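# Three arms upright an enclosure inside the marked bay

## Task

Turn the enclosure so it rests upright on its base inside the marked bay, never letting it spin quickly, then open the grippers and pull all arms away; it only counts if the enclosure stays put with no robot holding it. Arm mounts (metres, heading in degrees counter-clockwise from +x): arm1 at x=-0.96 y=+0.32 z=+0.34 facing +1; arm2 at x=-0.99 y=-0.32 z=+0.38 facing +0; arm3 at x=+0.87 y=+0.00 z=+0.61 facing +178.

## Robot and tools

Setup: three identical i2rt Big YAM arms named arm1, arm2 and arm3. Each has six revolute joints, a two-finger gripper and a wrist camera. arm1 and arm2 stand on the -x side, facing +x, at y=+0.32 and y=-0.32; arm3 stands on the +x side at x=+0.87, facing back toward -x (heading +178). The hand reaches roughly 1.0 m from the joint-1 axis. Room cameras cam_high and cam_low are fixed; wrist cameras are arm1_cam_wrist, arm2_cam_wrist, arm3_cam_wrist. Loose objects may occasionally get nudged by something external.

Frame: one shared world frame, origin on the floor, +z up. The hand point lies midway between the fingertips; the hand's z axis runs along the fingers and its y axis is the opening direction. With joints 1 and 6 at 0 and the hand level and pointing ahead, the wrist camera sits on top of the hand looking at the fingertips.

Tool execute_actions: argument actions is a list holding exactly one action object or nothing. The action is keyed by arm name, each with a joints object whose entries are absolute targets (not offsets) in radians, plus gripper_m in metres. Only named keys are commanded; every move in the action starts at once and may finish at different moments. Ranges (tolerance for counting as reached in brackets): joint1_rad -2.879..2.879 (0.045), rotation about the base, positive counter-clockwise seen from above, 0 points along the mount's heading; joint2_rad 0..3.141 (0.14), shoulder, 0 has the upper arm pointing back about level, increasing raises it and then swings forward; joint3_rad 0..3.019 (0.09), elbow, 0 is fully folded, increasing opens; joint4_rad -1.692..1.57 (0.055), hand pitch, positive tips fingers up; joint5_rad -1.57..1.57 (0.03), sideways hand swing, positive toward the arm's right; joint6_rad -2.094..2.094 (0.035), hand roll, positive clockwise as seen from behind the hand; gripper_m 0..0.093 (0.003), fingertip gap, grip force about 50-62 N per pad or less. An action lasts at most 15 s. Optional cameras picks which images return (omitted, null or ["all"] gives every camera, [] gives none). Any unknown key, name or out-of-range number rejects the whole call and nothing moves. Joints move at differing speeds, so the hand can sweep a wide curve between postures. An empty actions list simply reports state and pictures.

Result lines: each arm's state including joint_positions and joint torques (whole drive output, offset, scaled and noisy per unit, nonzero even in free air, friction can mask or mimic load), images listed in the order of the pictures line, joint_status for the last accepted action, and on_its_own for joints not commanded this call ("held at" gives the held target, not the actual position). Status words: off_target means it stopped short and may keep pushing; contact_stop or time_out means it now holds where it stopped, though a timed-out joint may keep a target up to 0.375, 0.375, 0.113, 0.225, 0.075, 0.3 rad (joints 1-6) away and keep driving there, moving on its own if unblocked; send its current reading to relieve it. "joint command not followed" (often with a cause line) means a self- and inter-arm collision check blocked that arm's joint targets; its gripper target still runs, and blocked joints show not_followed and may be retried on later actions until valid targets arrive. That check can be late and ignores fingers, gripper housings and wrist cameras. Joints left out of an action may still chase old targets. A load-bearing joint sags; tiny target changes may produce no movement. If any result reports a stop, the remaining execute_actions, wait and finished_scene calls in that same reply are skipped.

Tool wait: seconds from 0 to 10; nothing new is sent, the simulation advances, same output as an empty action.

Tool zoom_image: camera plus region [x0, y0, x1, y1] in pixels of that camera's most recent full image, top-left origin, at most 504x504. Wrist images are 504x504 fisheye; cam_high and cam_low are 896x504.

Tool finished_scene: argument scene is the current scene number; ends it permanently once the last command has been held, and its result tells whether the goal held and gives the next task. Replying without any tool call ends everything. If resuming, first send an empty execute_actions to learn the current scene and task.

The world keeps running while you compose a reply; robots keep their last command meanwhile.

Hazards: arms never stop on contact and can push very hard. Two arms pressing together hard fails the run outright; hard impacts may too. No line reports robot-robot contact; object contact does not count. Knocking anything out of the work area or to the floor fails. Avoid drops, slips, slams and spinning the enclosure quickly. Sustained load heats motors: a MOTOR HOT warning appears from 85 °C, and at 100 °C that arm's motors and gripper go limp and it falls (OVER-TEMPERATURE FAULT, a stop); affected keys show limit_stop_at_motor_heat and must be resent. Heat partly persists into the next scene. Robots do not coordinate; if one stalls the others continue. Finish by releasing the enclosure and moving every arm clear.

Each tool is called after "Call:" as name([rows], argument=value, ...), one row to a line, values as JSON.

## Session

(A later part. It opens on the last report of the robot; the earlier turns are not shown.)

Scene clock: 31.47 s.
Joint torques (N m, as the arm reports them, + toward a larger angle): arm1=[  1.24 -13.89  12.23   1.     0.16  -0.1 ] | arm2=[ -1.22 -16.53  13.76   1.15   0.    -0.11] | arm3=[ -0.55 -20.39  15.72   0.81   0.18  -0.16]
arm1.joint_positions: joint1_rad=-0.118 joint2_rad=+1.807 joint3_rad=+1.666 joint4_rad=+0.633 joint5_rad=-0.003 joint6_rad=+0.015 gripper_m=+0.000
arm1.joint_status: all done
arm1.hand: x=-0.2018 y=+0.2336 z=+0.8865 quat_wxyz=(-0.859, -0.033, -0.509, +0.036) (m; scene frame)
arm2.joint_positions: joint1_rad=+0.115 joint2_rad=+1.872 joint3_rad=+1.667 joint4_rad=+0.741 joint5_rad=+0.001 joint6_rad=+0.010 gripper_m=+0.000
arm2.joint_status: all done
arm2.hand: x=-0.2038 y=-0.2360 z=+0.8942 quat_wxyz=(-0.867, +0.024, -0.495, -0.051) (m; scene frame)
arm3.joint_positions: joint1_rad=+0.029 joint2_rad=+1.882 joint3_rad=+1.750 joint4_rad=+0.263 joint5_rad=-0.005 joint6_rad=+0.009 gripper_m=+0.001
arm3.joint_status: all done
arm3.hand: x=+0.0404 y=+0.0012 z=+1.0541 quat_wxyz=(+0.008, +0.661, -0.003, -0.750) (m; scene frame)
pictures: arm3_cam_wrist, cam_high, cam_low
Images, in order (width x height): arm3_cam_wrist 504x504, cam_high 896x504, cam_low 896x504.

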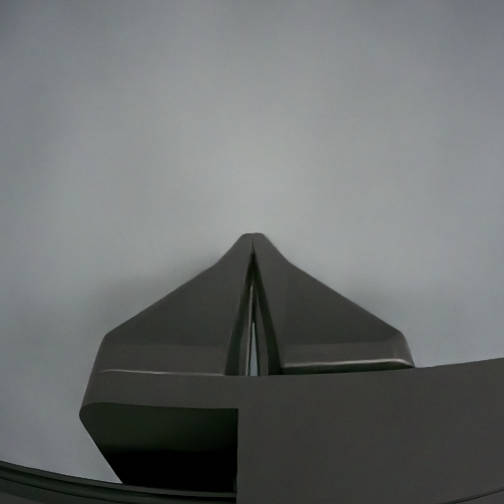

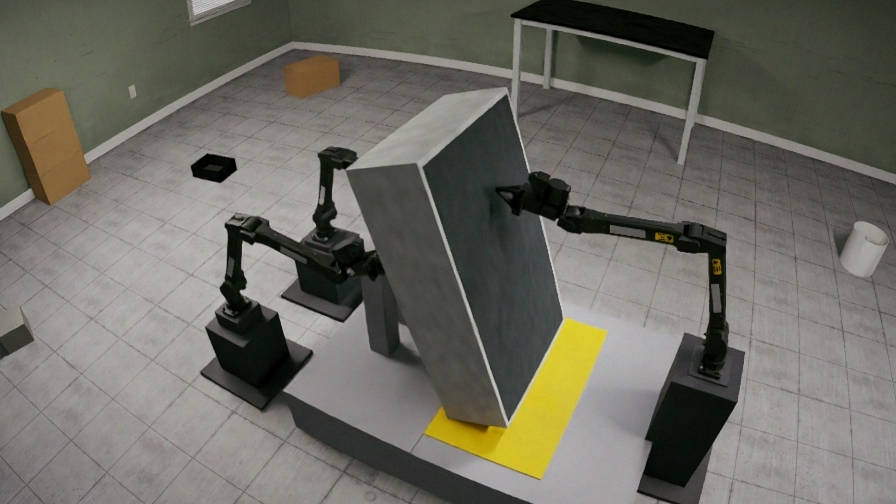

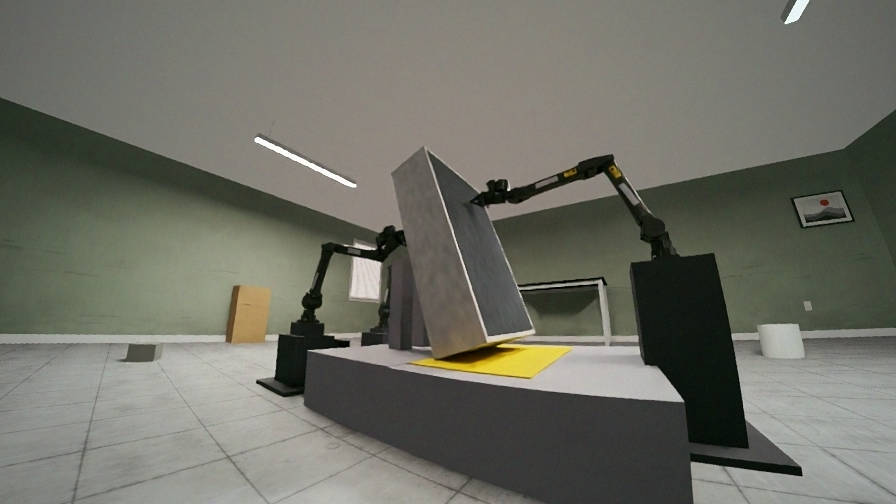

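Call:
execute_actions([
  {"arm1":{"joints":{"joint2_rad":1.9,"joint3_rad":1.89,"joint4_rad":0.55}},"arm2":{"joints":{"joint2_rad":1.96,"joint3_rad":1.88,"joint4_rad":0.63}},"arm3":{"joints":{"joint2_rad":1.77,"joint3_rad":1.61,"joint4_rad":0.27}}},
], cameras=["cam_low","cam_high"])

Scene clock: 33.33 s.
Joint torques (N m, as the arm reports them, + toward a larger angle): arm1=[  1.2  -14.37  12.48   0.96   0.16  -0.1 ] | arm2=[ -1.03 -16.25  14.74   1.09  -0.05  -0.11] | arm3=[  0.1  -16.46  12.21   1.77   0.11  -0.11]
arm1.joint_positions: joint1_rad=-0.118 joint2_rad=+1.889 joint3_rad=+1.823 joint4_rad=+0.554 joint5_rad=-0.003 joint6_rad=+0.015 gripper_m=+0.000
arm1.joint_status: all done
arm1.hand: x=-0.1704 y=+0.2301 z=+0.9004 quat_wxyz=(-0.858, -0.034, -0.511, +0.036) (m; scene frame)
arm2.joint_positions: joint1_rad=+0.112 joint2_rad=+1.936 joint3_rad=+1.808 joint4_rad=+0.643 joint5_rad=+0.002 joint6_rad=+0.010 gripper_m=+0.000
arm2.joint_status: all done
arm2.hand: x=-0.1746 y=-0.2355 z=+0.9060 quat_wxyz=(-0.861, +0.023, -0.505, -0.049) (m; scene frame)
arm3.joint_positions: joint1_rad=+0.029 joint2_rad=+1.738 joint3_rad=+1.599 joint4_rad=+0.263 joint5_rad=-0.005 joint6_rad=+0.008 gripper_m=+0.001
arm3.joint_status: all done
arm3.hand: x=+0.0910 y=+0.0012 z=+1.0725 quat_wxyz=(+0.008, +0.663, -0.003, -0.748) (m; scene frame)
pictures: cam_high, cam_low
Images, in order (width x height): cam_high 896x504, cam_low 896x504.

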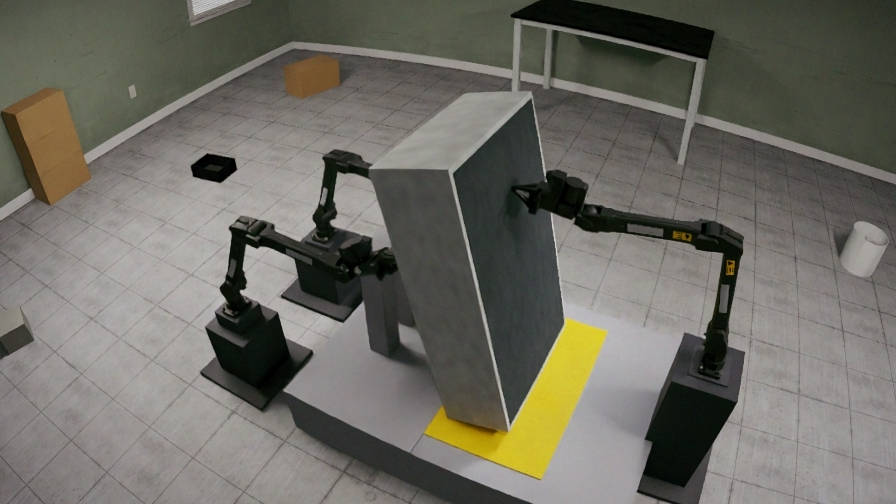

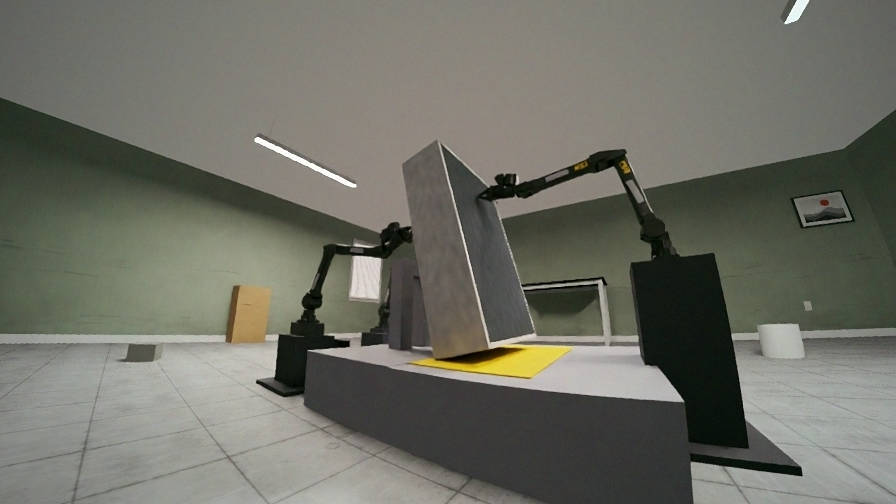

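Call:
execute_actions([
  {"arm1":{"joints":{"joint2_rad":1.96,"joint3_rad":1.99,"joint4_rad":0.5}},"arm2":{"joints":{"joint2_rad":2.02,"joint3_rad":1.99,"joint4_rad":0.58}},"arm3":{"joints":{"joint2_rad":1.655,"joint3_rad":1.45,"joint4_rad":0.3}}},
], cameras=["cam_low","cam_high","arm1_cam_wrist"])

Scene clock: 34.83 s.
Joint torques (N m, as the arm reports them, + toward a larger angle): arm1=[  1.23 -14.94  12.51   0.98   0.16  -0.11] | arm2=[ -0.92 -17.12  14.89   1.12  -0.05  -0.1 ] | arm3=[ -0.17 -14.16  13.53   1.87   0.16  -0.12]
arm1.joint_positions: joint1_rad=-0.118 joint2_rad=+1.946 joint3_rad=+1.923 joint4_rad=+0.504 joint5_rad=-0.003 joint6_rad=+0.015 gripper_m=+0.000
arm1.joint_status: all done
arm1.hand: x=-0.1499 y=+0.2279 z=+0.9042 quat_wxyz=(-0.856, -0.034, -0.514, +0.036) (m; scene frame)
arm2.joint_positions: joint1_rad=+0.112 joint2_rad=+1.996 joint3_rad=+1.917 joint4_rad=+0.592 joint5_rad=+0.002 joint6_rad=+0.010 gripper_m=+0.000
arm2.joint_status: all done
arm2.hand: x=-0.1532 y=-0.2333 z=+0.9121 quat_wxyz=(-0.861, +0.023, -0.505, -0.049) (m; scene frame)
arm3.joint_positions: joint1_rad=+0.031 joint2_rad=+1.612 joint3_rad=+1.422 joint4_rad=+0.285 joint5_rad=-0.005 joint6_rad=+0.008 gripper_m=+0.001
arm3.joint_status: all done
arm3.hand: x=+0.1401 y=-0.0001 z=+1.0599 quat_wxyz=(+0.009, +0.674, -0.002, -0.738) (m; scene frame)
pictures: arm1_cam_wrist, cam_high, cam_low
Images, in order (width x height): arm1_cam_wrist 504x504, cam_high 896x504, cam_low 896x504.

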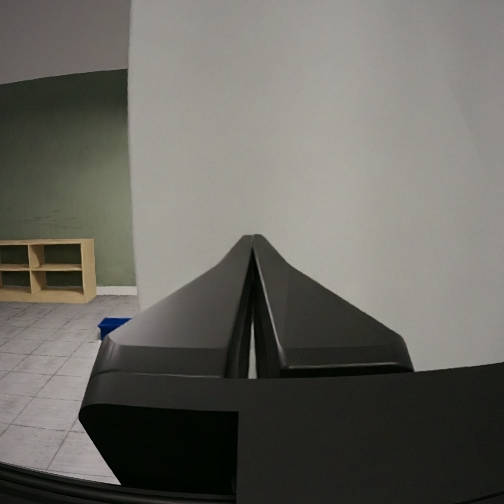

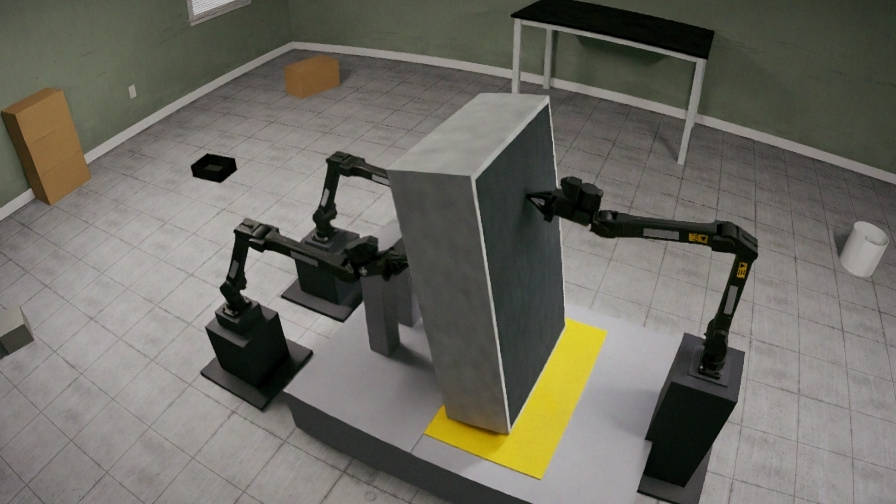

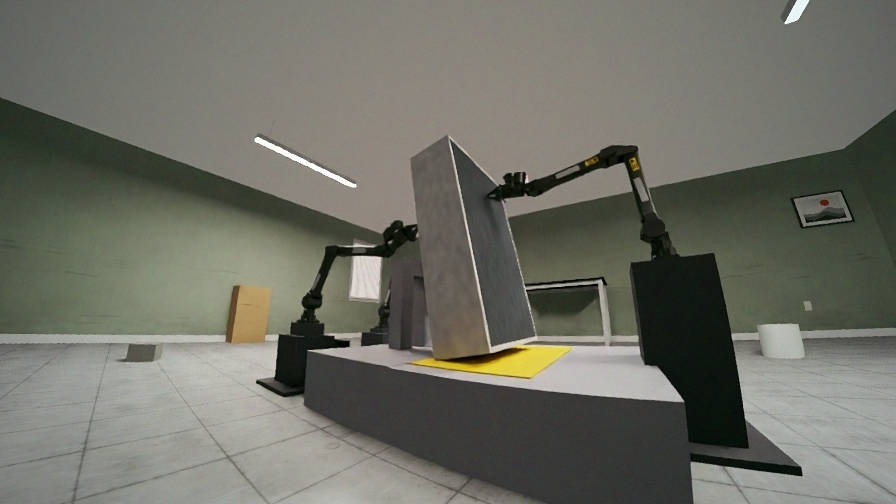

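Call:
execute_actions([
  {"arm3":{"joints":{"joint2_rad":1.58,"joint3_rad":1.35,"joint4_rad":0.33}}},
], cameras=["cam_low"])

Call:
execute_actions([
  {"arm3":{"joints":{"joint2_rad":1.51,"joint3_rad":1.25,"joint4_rad":0.35}}},
], cameras=["cam_low"])

Scene clock: 36.57 s.
Joint torques (N m, as the arm reports them, + toward a larger angle): arm1=[  1.24 -14.93  12.53   0.98   0.16  -0.11] | arm2=[ -0.74 -17.25  14.92   1.07  -0.04  -0.09] | arm3=[ -0.42 -10.74  16.28   1.85   0.18  -0.13]
arm1.joint_positions: joint1_rad=-0.118 joint2_rad=+1.946 joint3_rad=+1.923 joint4_rad=+0.504 joint5_rad=-0.003 joint6_rad=+0.015 gripper_m=+0.000
arm1.joint_status: not commanded
arm1.hand: x=-0.1499 y=+0.2279 z=+0.9042 quat_wxyz=(-0.856, -0.034, -0.514, +0.036) (m; scene frame)
arm2.joint_positions: joint1_rad=+0.112 joint2_rad=+1.996 joint3_rad=+1.917 joint4_rad=+0.592 joint5_rad=+0.002 joint6_rad=+0.010 gripper_m=+0.000
arm2.joint_status: not commanded
arm2.hand: x=-0.1532 y=-0.2333 z=+0.9121 quat_wxyz=(-0.861, +0.023, -0.505, -0.049) (m; scene frame)
arm3.joint_positions: joint1_rad=+0.033 joint2_rad=+1.516 joint3_rad=+1.293 joint4_rad=+0.317 joint5_rad=-0.005 joint6_rad=+0.008 gripper_m=+0.001
arm3.joint_status: all done
arm3.hand: x=+0.1790 y=-0.0013 z=+1.0536 quat_wxyz=(+0.009, +0.675, -0.002, -0.738) (m; scene frame)
pictures: cam_low
Images, in order (width x height): cam_low 896x504.

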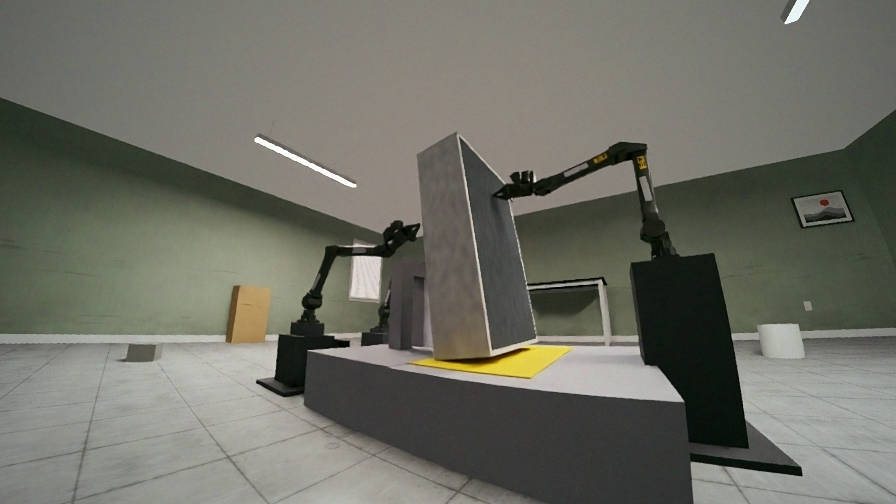

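Scene clock: 37.63 s.
Joint torques (N m, as the arm reports them, + toward a larger angle): arm1=[  1.25 -14.92  12.53   0.99   0.16  -0.11] | arm2=[ -0.72 -17.13  14.89   1.02  -0.05  -0.1 ] | arm3=[-1.14 -6.83 17.26  2.25  0.15 -0.14]
arm1.joint_positions: joint1_rad=-0.118 joint2_rad=+1.946 joint3_rad=+1.923 joint4_rad=+0.504 joint5_rad=-0.003 joint6_rad=+0.015 gripper_m=+0.000
arm1.joint_status: not commanded
arm1.hand: x=-0.1499 y=+0.2279 z=+0.9042 quat_wxyz=(-0.856, -0.034, -0.514, +0.036) (m; scene frame)
arm2.joint_positions: joint1_rad=+0.112 joint2_rad=+1.996 joint3_rad=+1.917 joint4_rad=+0.592 joint5_rad=+0.002 joint6_rad=+0.010 gripper_m=+0.000
arm2.joint_status: not commanded
arm2.hand: x=-0.1532 y=-0.2333 z=+0.9121 quat_wxyz=(-0.861, +0.023, -0.505, -0.049) (m; scene frame)
arm3.joint_positions: joint1_rad=+0.035 joint2_rad=+1.427 joint3_rad=+1.182 joint4_rad=+0.331 joint5_rad=-0.005 joint6_rad=+0.008 gripper_m=+0.001
arm3.joint_status: all done
arm3.hand: x=+0.2149 y=-0.0024 z=+1.0463 quat_wxyz=(+0.010, +0.678, -0.001, -0.735) (m; scene frame)
pictures: cam_low
Images, in order (width x height): cam_low 896x504.

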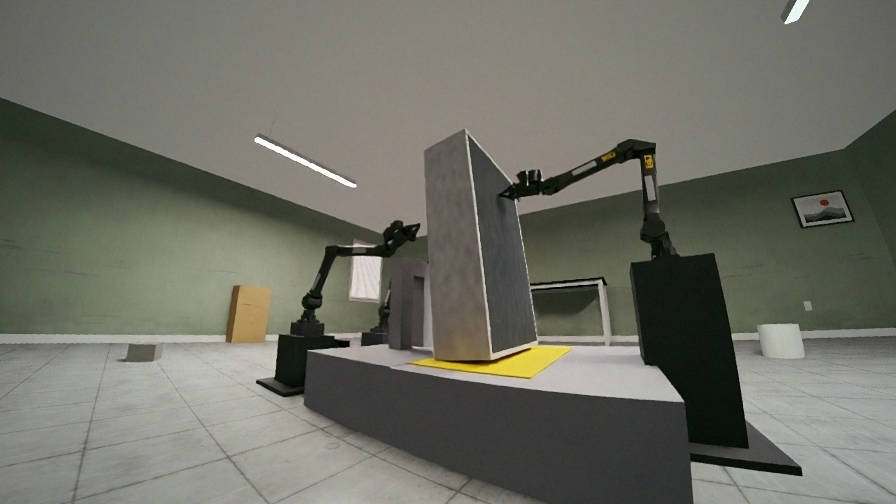

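Call:
execute_actions([
  {"arm3":{"joints":{"joint2_rad":1.45,"joint3_rad":1.16,"joint4_rad":0.37}},"arm1":{"joints":{"joint1_rad":0,"joint2_rad":1.7,"joint3_rad":1.6}},"arm2":{"joints":{"joint1_rad":0,"joint2_rad":1.75,"joint3_rad":1.6}}},
], cameras=[])

Call:
execute_actions([
  {"arm3":{"joints":{"joint2_rad":1.4,"joint3_rad":1.09,"joint4_rad":0.385}},"arm1":{"joints":{"joint2_rad":1.4,"joint3_rad":1.3}},"arm2":{"joints":{"joint2_rad":1.45,"joint3_rad":1.3}}},
], cameras=["cam_low"])

Scene clock: 39.20 s.
Joint torques (N m, as the arm reports them, + toward a larger angle): arm1=[  1.17 -13.28   8.5    1.22   0.08  -0.1 ] | arm2=[ -0.07 -14.57   9.48   1.27  -0.02  -0.11] | arm3=[-0.89 -3.33 17.52  2.6   0.18 -0.12]
arm1.joint_positions: joint1_rad=-0.001 joint2_rad=+1.706 joint3_rad=+1.592 joint4_rad=+0.501 joint5_rad=-0.001 joint6_rad=+0.015 gripper_m=+0.000
arm1.joint_status: all done
arm1.hand: x=-0.2212 y=+0.3234 z=+0.8872 quat_wxyz=(-0.832, -0.004, -0.555, -0.013) (m; scene frame)
arm2.joint_positions: joint1_rad=-0.006 joint2_rad=+1.737 joint3_rad=+1.606 joint4_rad=+0.588 joint5_rad=+0.000 joint6_rad=+0.010 gripper_m=+0.000
arm2.joint_status: all done
arm2.hand: x=-0.2327 y=-0.3302 z=+0.9253 quat_wxyz=(-0.848, -0.006, -0.530, +0.001) (m; scene frame)
arm3.joint_positions: joint1_rad=+0.037 joint2_rad=+1.349 joint3_rad=+1.085 joint4_rad=+0.345 joint5_rad=-0.005 joint6_rad=+0.008 gripper_m=+0.001
arm3.joint_status: all done
arm3.hand: x=+0.2466 y=-0.0034 z=+1.0381 quat_wxyz=(+0.011, +0.679, +0.000, -0.734) (m; scene frame)
pictures: none
No camera images: the call's "cameras" was empty. Leave "cameras" out to get every camera's image.

Scene clock: 40.43 s.
Joint torques (N m, as the arm reports them, + toward a larger angle): arm1=[ 1.02 -7.83  8.41  1.33  0.08 -0.1 ] | arm2=[  0.09 -10.95   9.23   1.32   0.02  -0.11] | arm3=[-1.33 -2.05 17.42  2.49  0.22 -0.2 ]
arm1.joint_positions: joint1_rad=-0.001 joint2_rad=+1.388 joint3_rad=+1.294 joint4_rad=+0.497 joint5_rad=-0.001 joint6_rad=+0.015 gripper_m=+0.000
arm1.joint_status: all done
arm1.hand: x=-0.3426 y=+0.3218 z=+0.9161 quat_wxyz=(-0.836, -0.004, -0.548, -0.013) (m; scene frame)
arm2.joint_positions: joint1_rad=-0.006 joint2_rad=+1.435 joint3_rad=+1.309 joint4_rad=+0.586 joint5_rad=+0.000 joint6_rad=+0.010 gripper_m=+0.000
arm2.joint_status: all done
arm2.hand: x=-0.3465 y=-0.3287 z=+0.9508 quat_wxyz=(-0.849, -0.006, -0.529, +0.001) (m; scene frame)
arm3.joint_positions: joint1_rad=+0.038 joint2_rad=+1.290 joint3_rad=+1.012 joint4_rad=+0.356 joint5_rad=-0.006 joint6_rad=+0.008 gripper_m=+0.001
arm3.joint_status: all done
arm3.hand: x=+0.2708 y=-0.0041 z=+1.0310 quat_wxyz=(+0.012, +0.680, +0.000, -0.733) (m; scene frame)
pictures: cam_low
Images, in order (width x height): cam_low 896x504.

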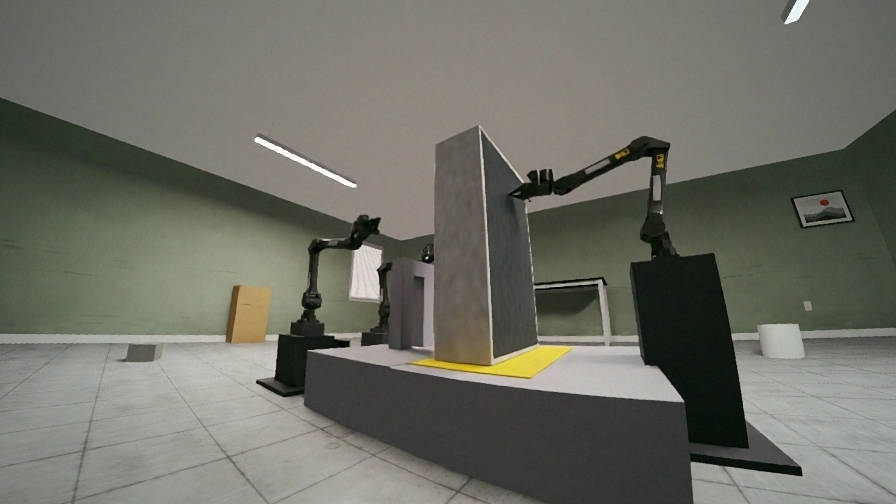

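Call:
execute_actions([
  {"arm3":{"joints":{"joint2_rad":1.34,"joint3_rad":1.02,"joint4_rad":0.39}},"arm1":{"joints":{"joint2_rad":1.1,"joint3_rad":1.0}},"arm2":{"joints":{"joint2_rad":1.15,"joint3_rad":1.0}}},
], cameras=["cam_low"])

Scene clock: 41.93 s.
Joint torques (N m, as the arm reports them, + toward a larger angle): arm1=[ 0.95 -3.93  8.4   1.32  0.08 -0.1 ] | arm2=[-0.07 -6.88  9.08  1.4   0.   -0.12] | arm3=[-0.25 -4.84 14.63  2.04  0.19 -0.13]
arm1.joint_positions: joint1_rad=-0.001 joint2_rad=+1.087 joint3_rad=+0.994 joint4_rad=+0.496 joint5_rad=-0.001 joint6_rad=+0.015 gripper_m=+0.000
arm1.joint_status: all done
arm1.hand: x=-0.4563 y=+0.3207 z=+0.8977 quat_wxyz=(-0.836, -0.004, -0.548, -0.013) (m; scene frame)
arm2.joint_positions: joint1_rad=-0.006 joint2_rad=+1.136 joint3_rad=+1.010 joint4_rad=+0.586 joint5_rad=+0.000 joint6_rad=+0.010 gripper_m=+0.000
arm2.joint_status: all done
arm2.hand: x=-0.4603 y=-0.3272 z=+0.9384 quat_wxyz=(-0.849, -0.006, -0.529, +0.001) (m; scene frame)
arm3.joint_positions: joint1_rad=+0.039 joint2_rad=+1.266 joint3_rad=+0.975 joint4_rad=+0.378 joint5_rad=-0.006 joint6_rad=+0.008 gripper_m=+0.001
arm3.joint_status: all done
arm3.hand: x=+0.2816 y=-0.0043 z=+1.0275 quat_wxyz=(+0.012, +0.677, +0.001, -0.736) (m; scene frame)
pictures: cam_low
Images, in order (width x height): cam_low 896x504.

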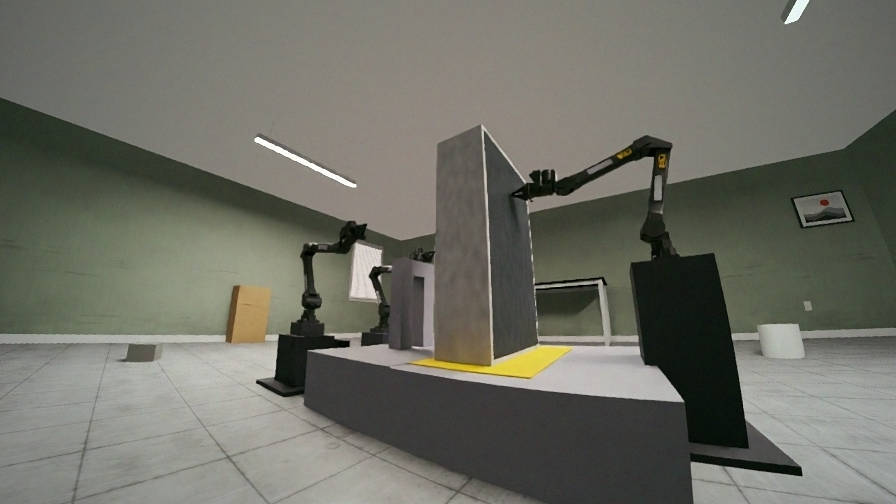

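Landed. Retreat.

Call:
execute_actions([
  {"arm3":{"joints":{"joint2_rad":0.55,"joint3_rad":0.8,"joint4_rad":0.0}},"arm1":{"joints":{"joint2_rad":0.6,"joint3_rad":0.7,"joint4_rad":0}},"arm2":{"joints":{"joint2_rad":0.6,"joint3_rad":0.7,"joint4_rad":0}}},
])

Scene clock: 43.57 s.
Joint torques (N m, as the arm reports them, + toward a larger angle): arm1=[ 0.93  1.3   8.78  1.29  0.08 -0.1 ] | arm2=[ 0.04 -1.21  9.63  1.39  0.01 -0.09] | arm3=[-0.61 -0.24 12.57  0.73  0.19 -0.11]
arm1.joint_positions: joint1_rad=-0.001 joint2_rad=+0.589 joint3_rad=+0.690 joint4_rad=+0.004 joint5_rad=-0.001 joint6_rad=+0.015 gripper_m=+0.000
arm1.joint_status: all done
arm1.hand: x=-0.5990 y=+0.3199 z=+0.8005 quat_wxyz=(-0.746, -0.004, -0.666, -0.013) (m; scene frame)
arm2.joint_positions: joint1_rad=-0.006 joint2_rad=+0.593 joint3_rad=+0.707 joint4_rad=+0.013 joint5_rad=+0.000 joint6_rad=+0.010 gripper_m=+0.000
arm2.joint_status: all done
arm2.hand: x=-0.6148 y=-0.3252 z=+0.8485 quat_wxyz=(-0.750, -0.008, -0.662, +0.001) (m; scene frame)
arm3.joint_positions: joint1_rad=+0.039 joint2_rad=+0.543 joint3_rad=+0.779 joint4_rad=+0.014 joint5_rad=-0.005 joint6_rad=+0.008 gripper_m=+0.001
arm3.joint_status: all done
arm3.hand: x=+0.5225 y=-0.0004 z=+1.1385 quat_wxyz=(+0.012, +0.615, +0.000, -0.788) (m; scene frame)
pictures: arm1_cam_wrist, arm2_cam_wrist, arm3_cam_wrist, cam_high, cam_low
Images, in order (width x height): arm1_cam_wrist 504x504, arm2_cam_wrist 504x504, arm3_cam_wrist 504x504, cam_high 896x504, cam_low 896x504.

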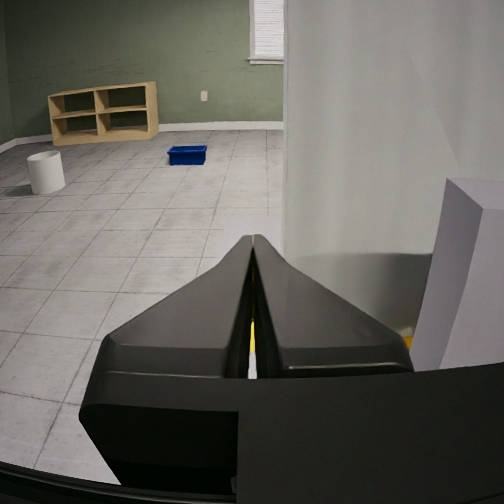

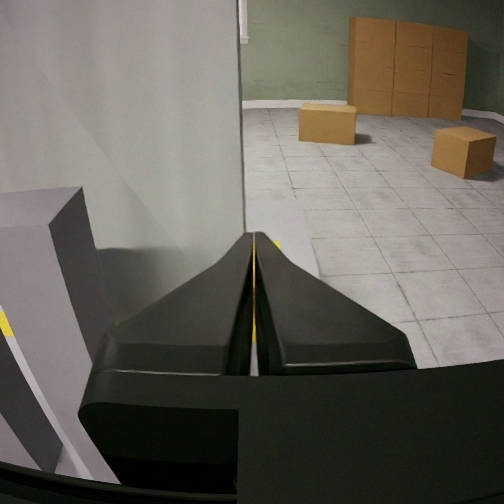

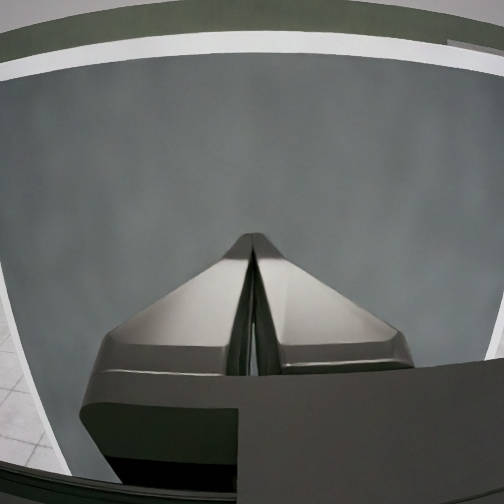

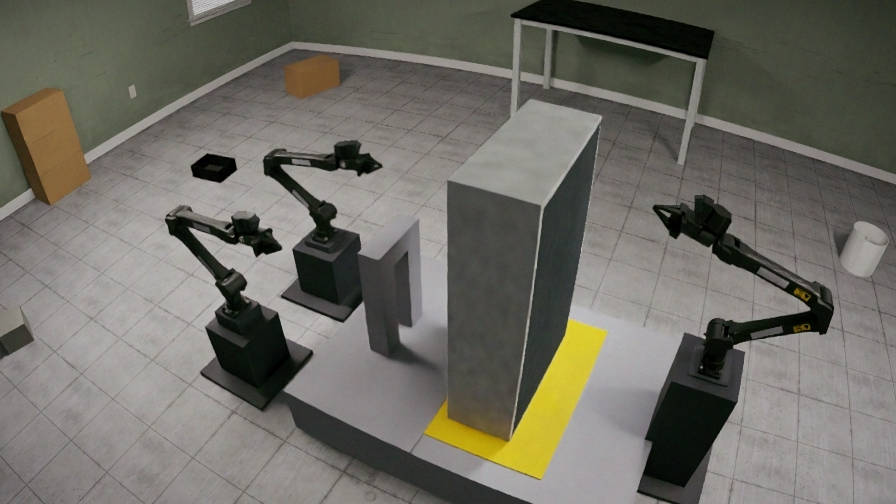

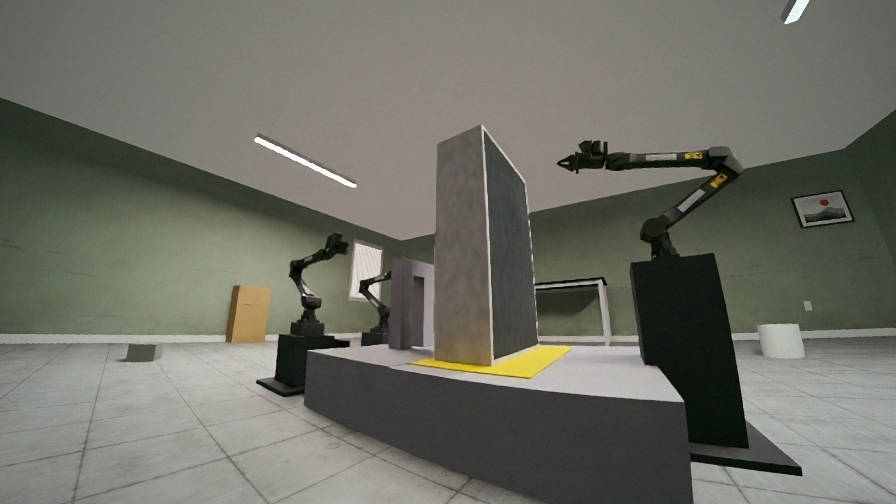

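Call:
finished_scene(scene=1)

The scene is finished: the task was done.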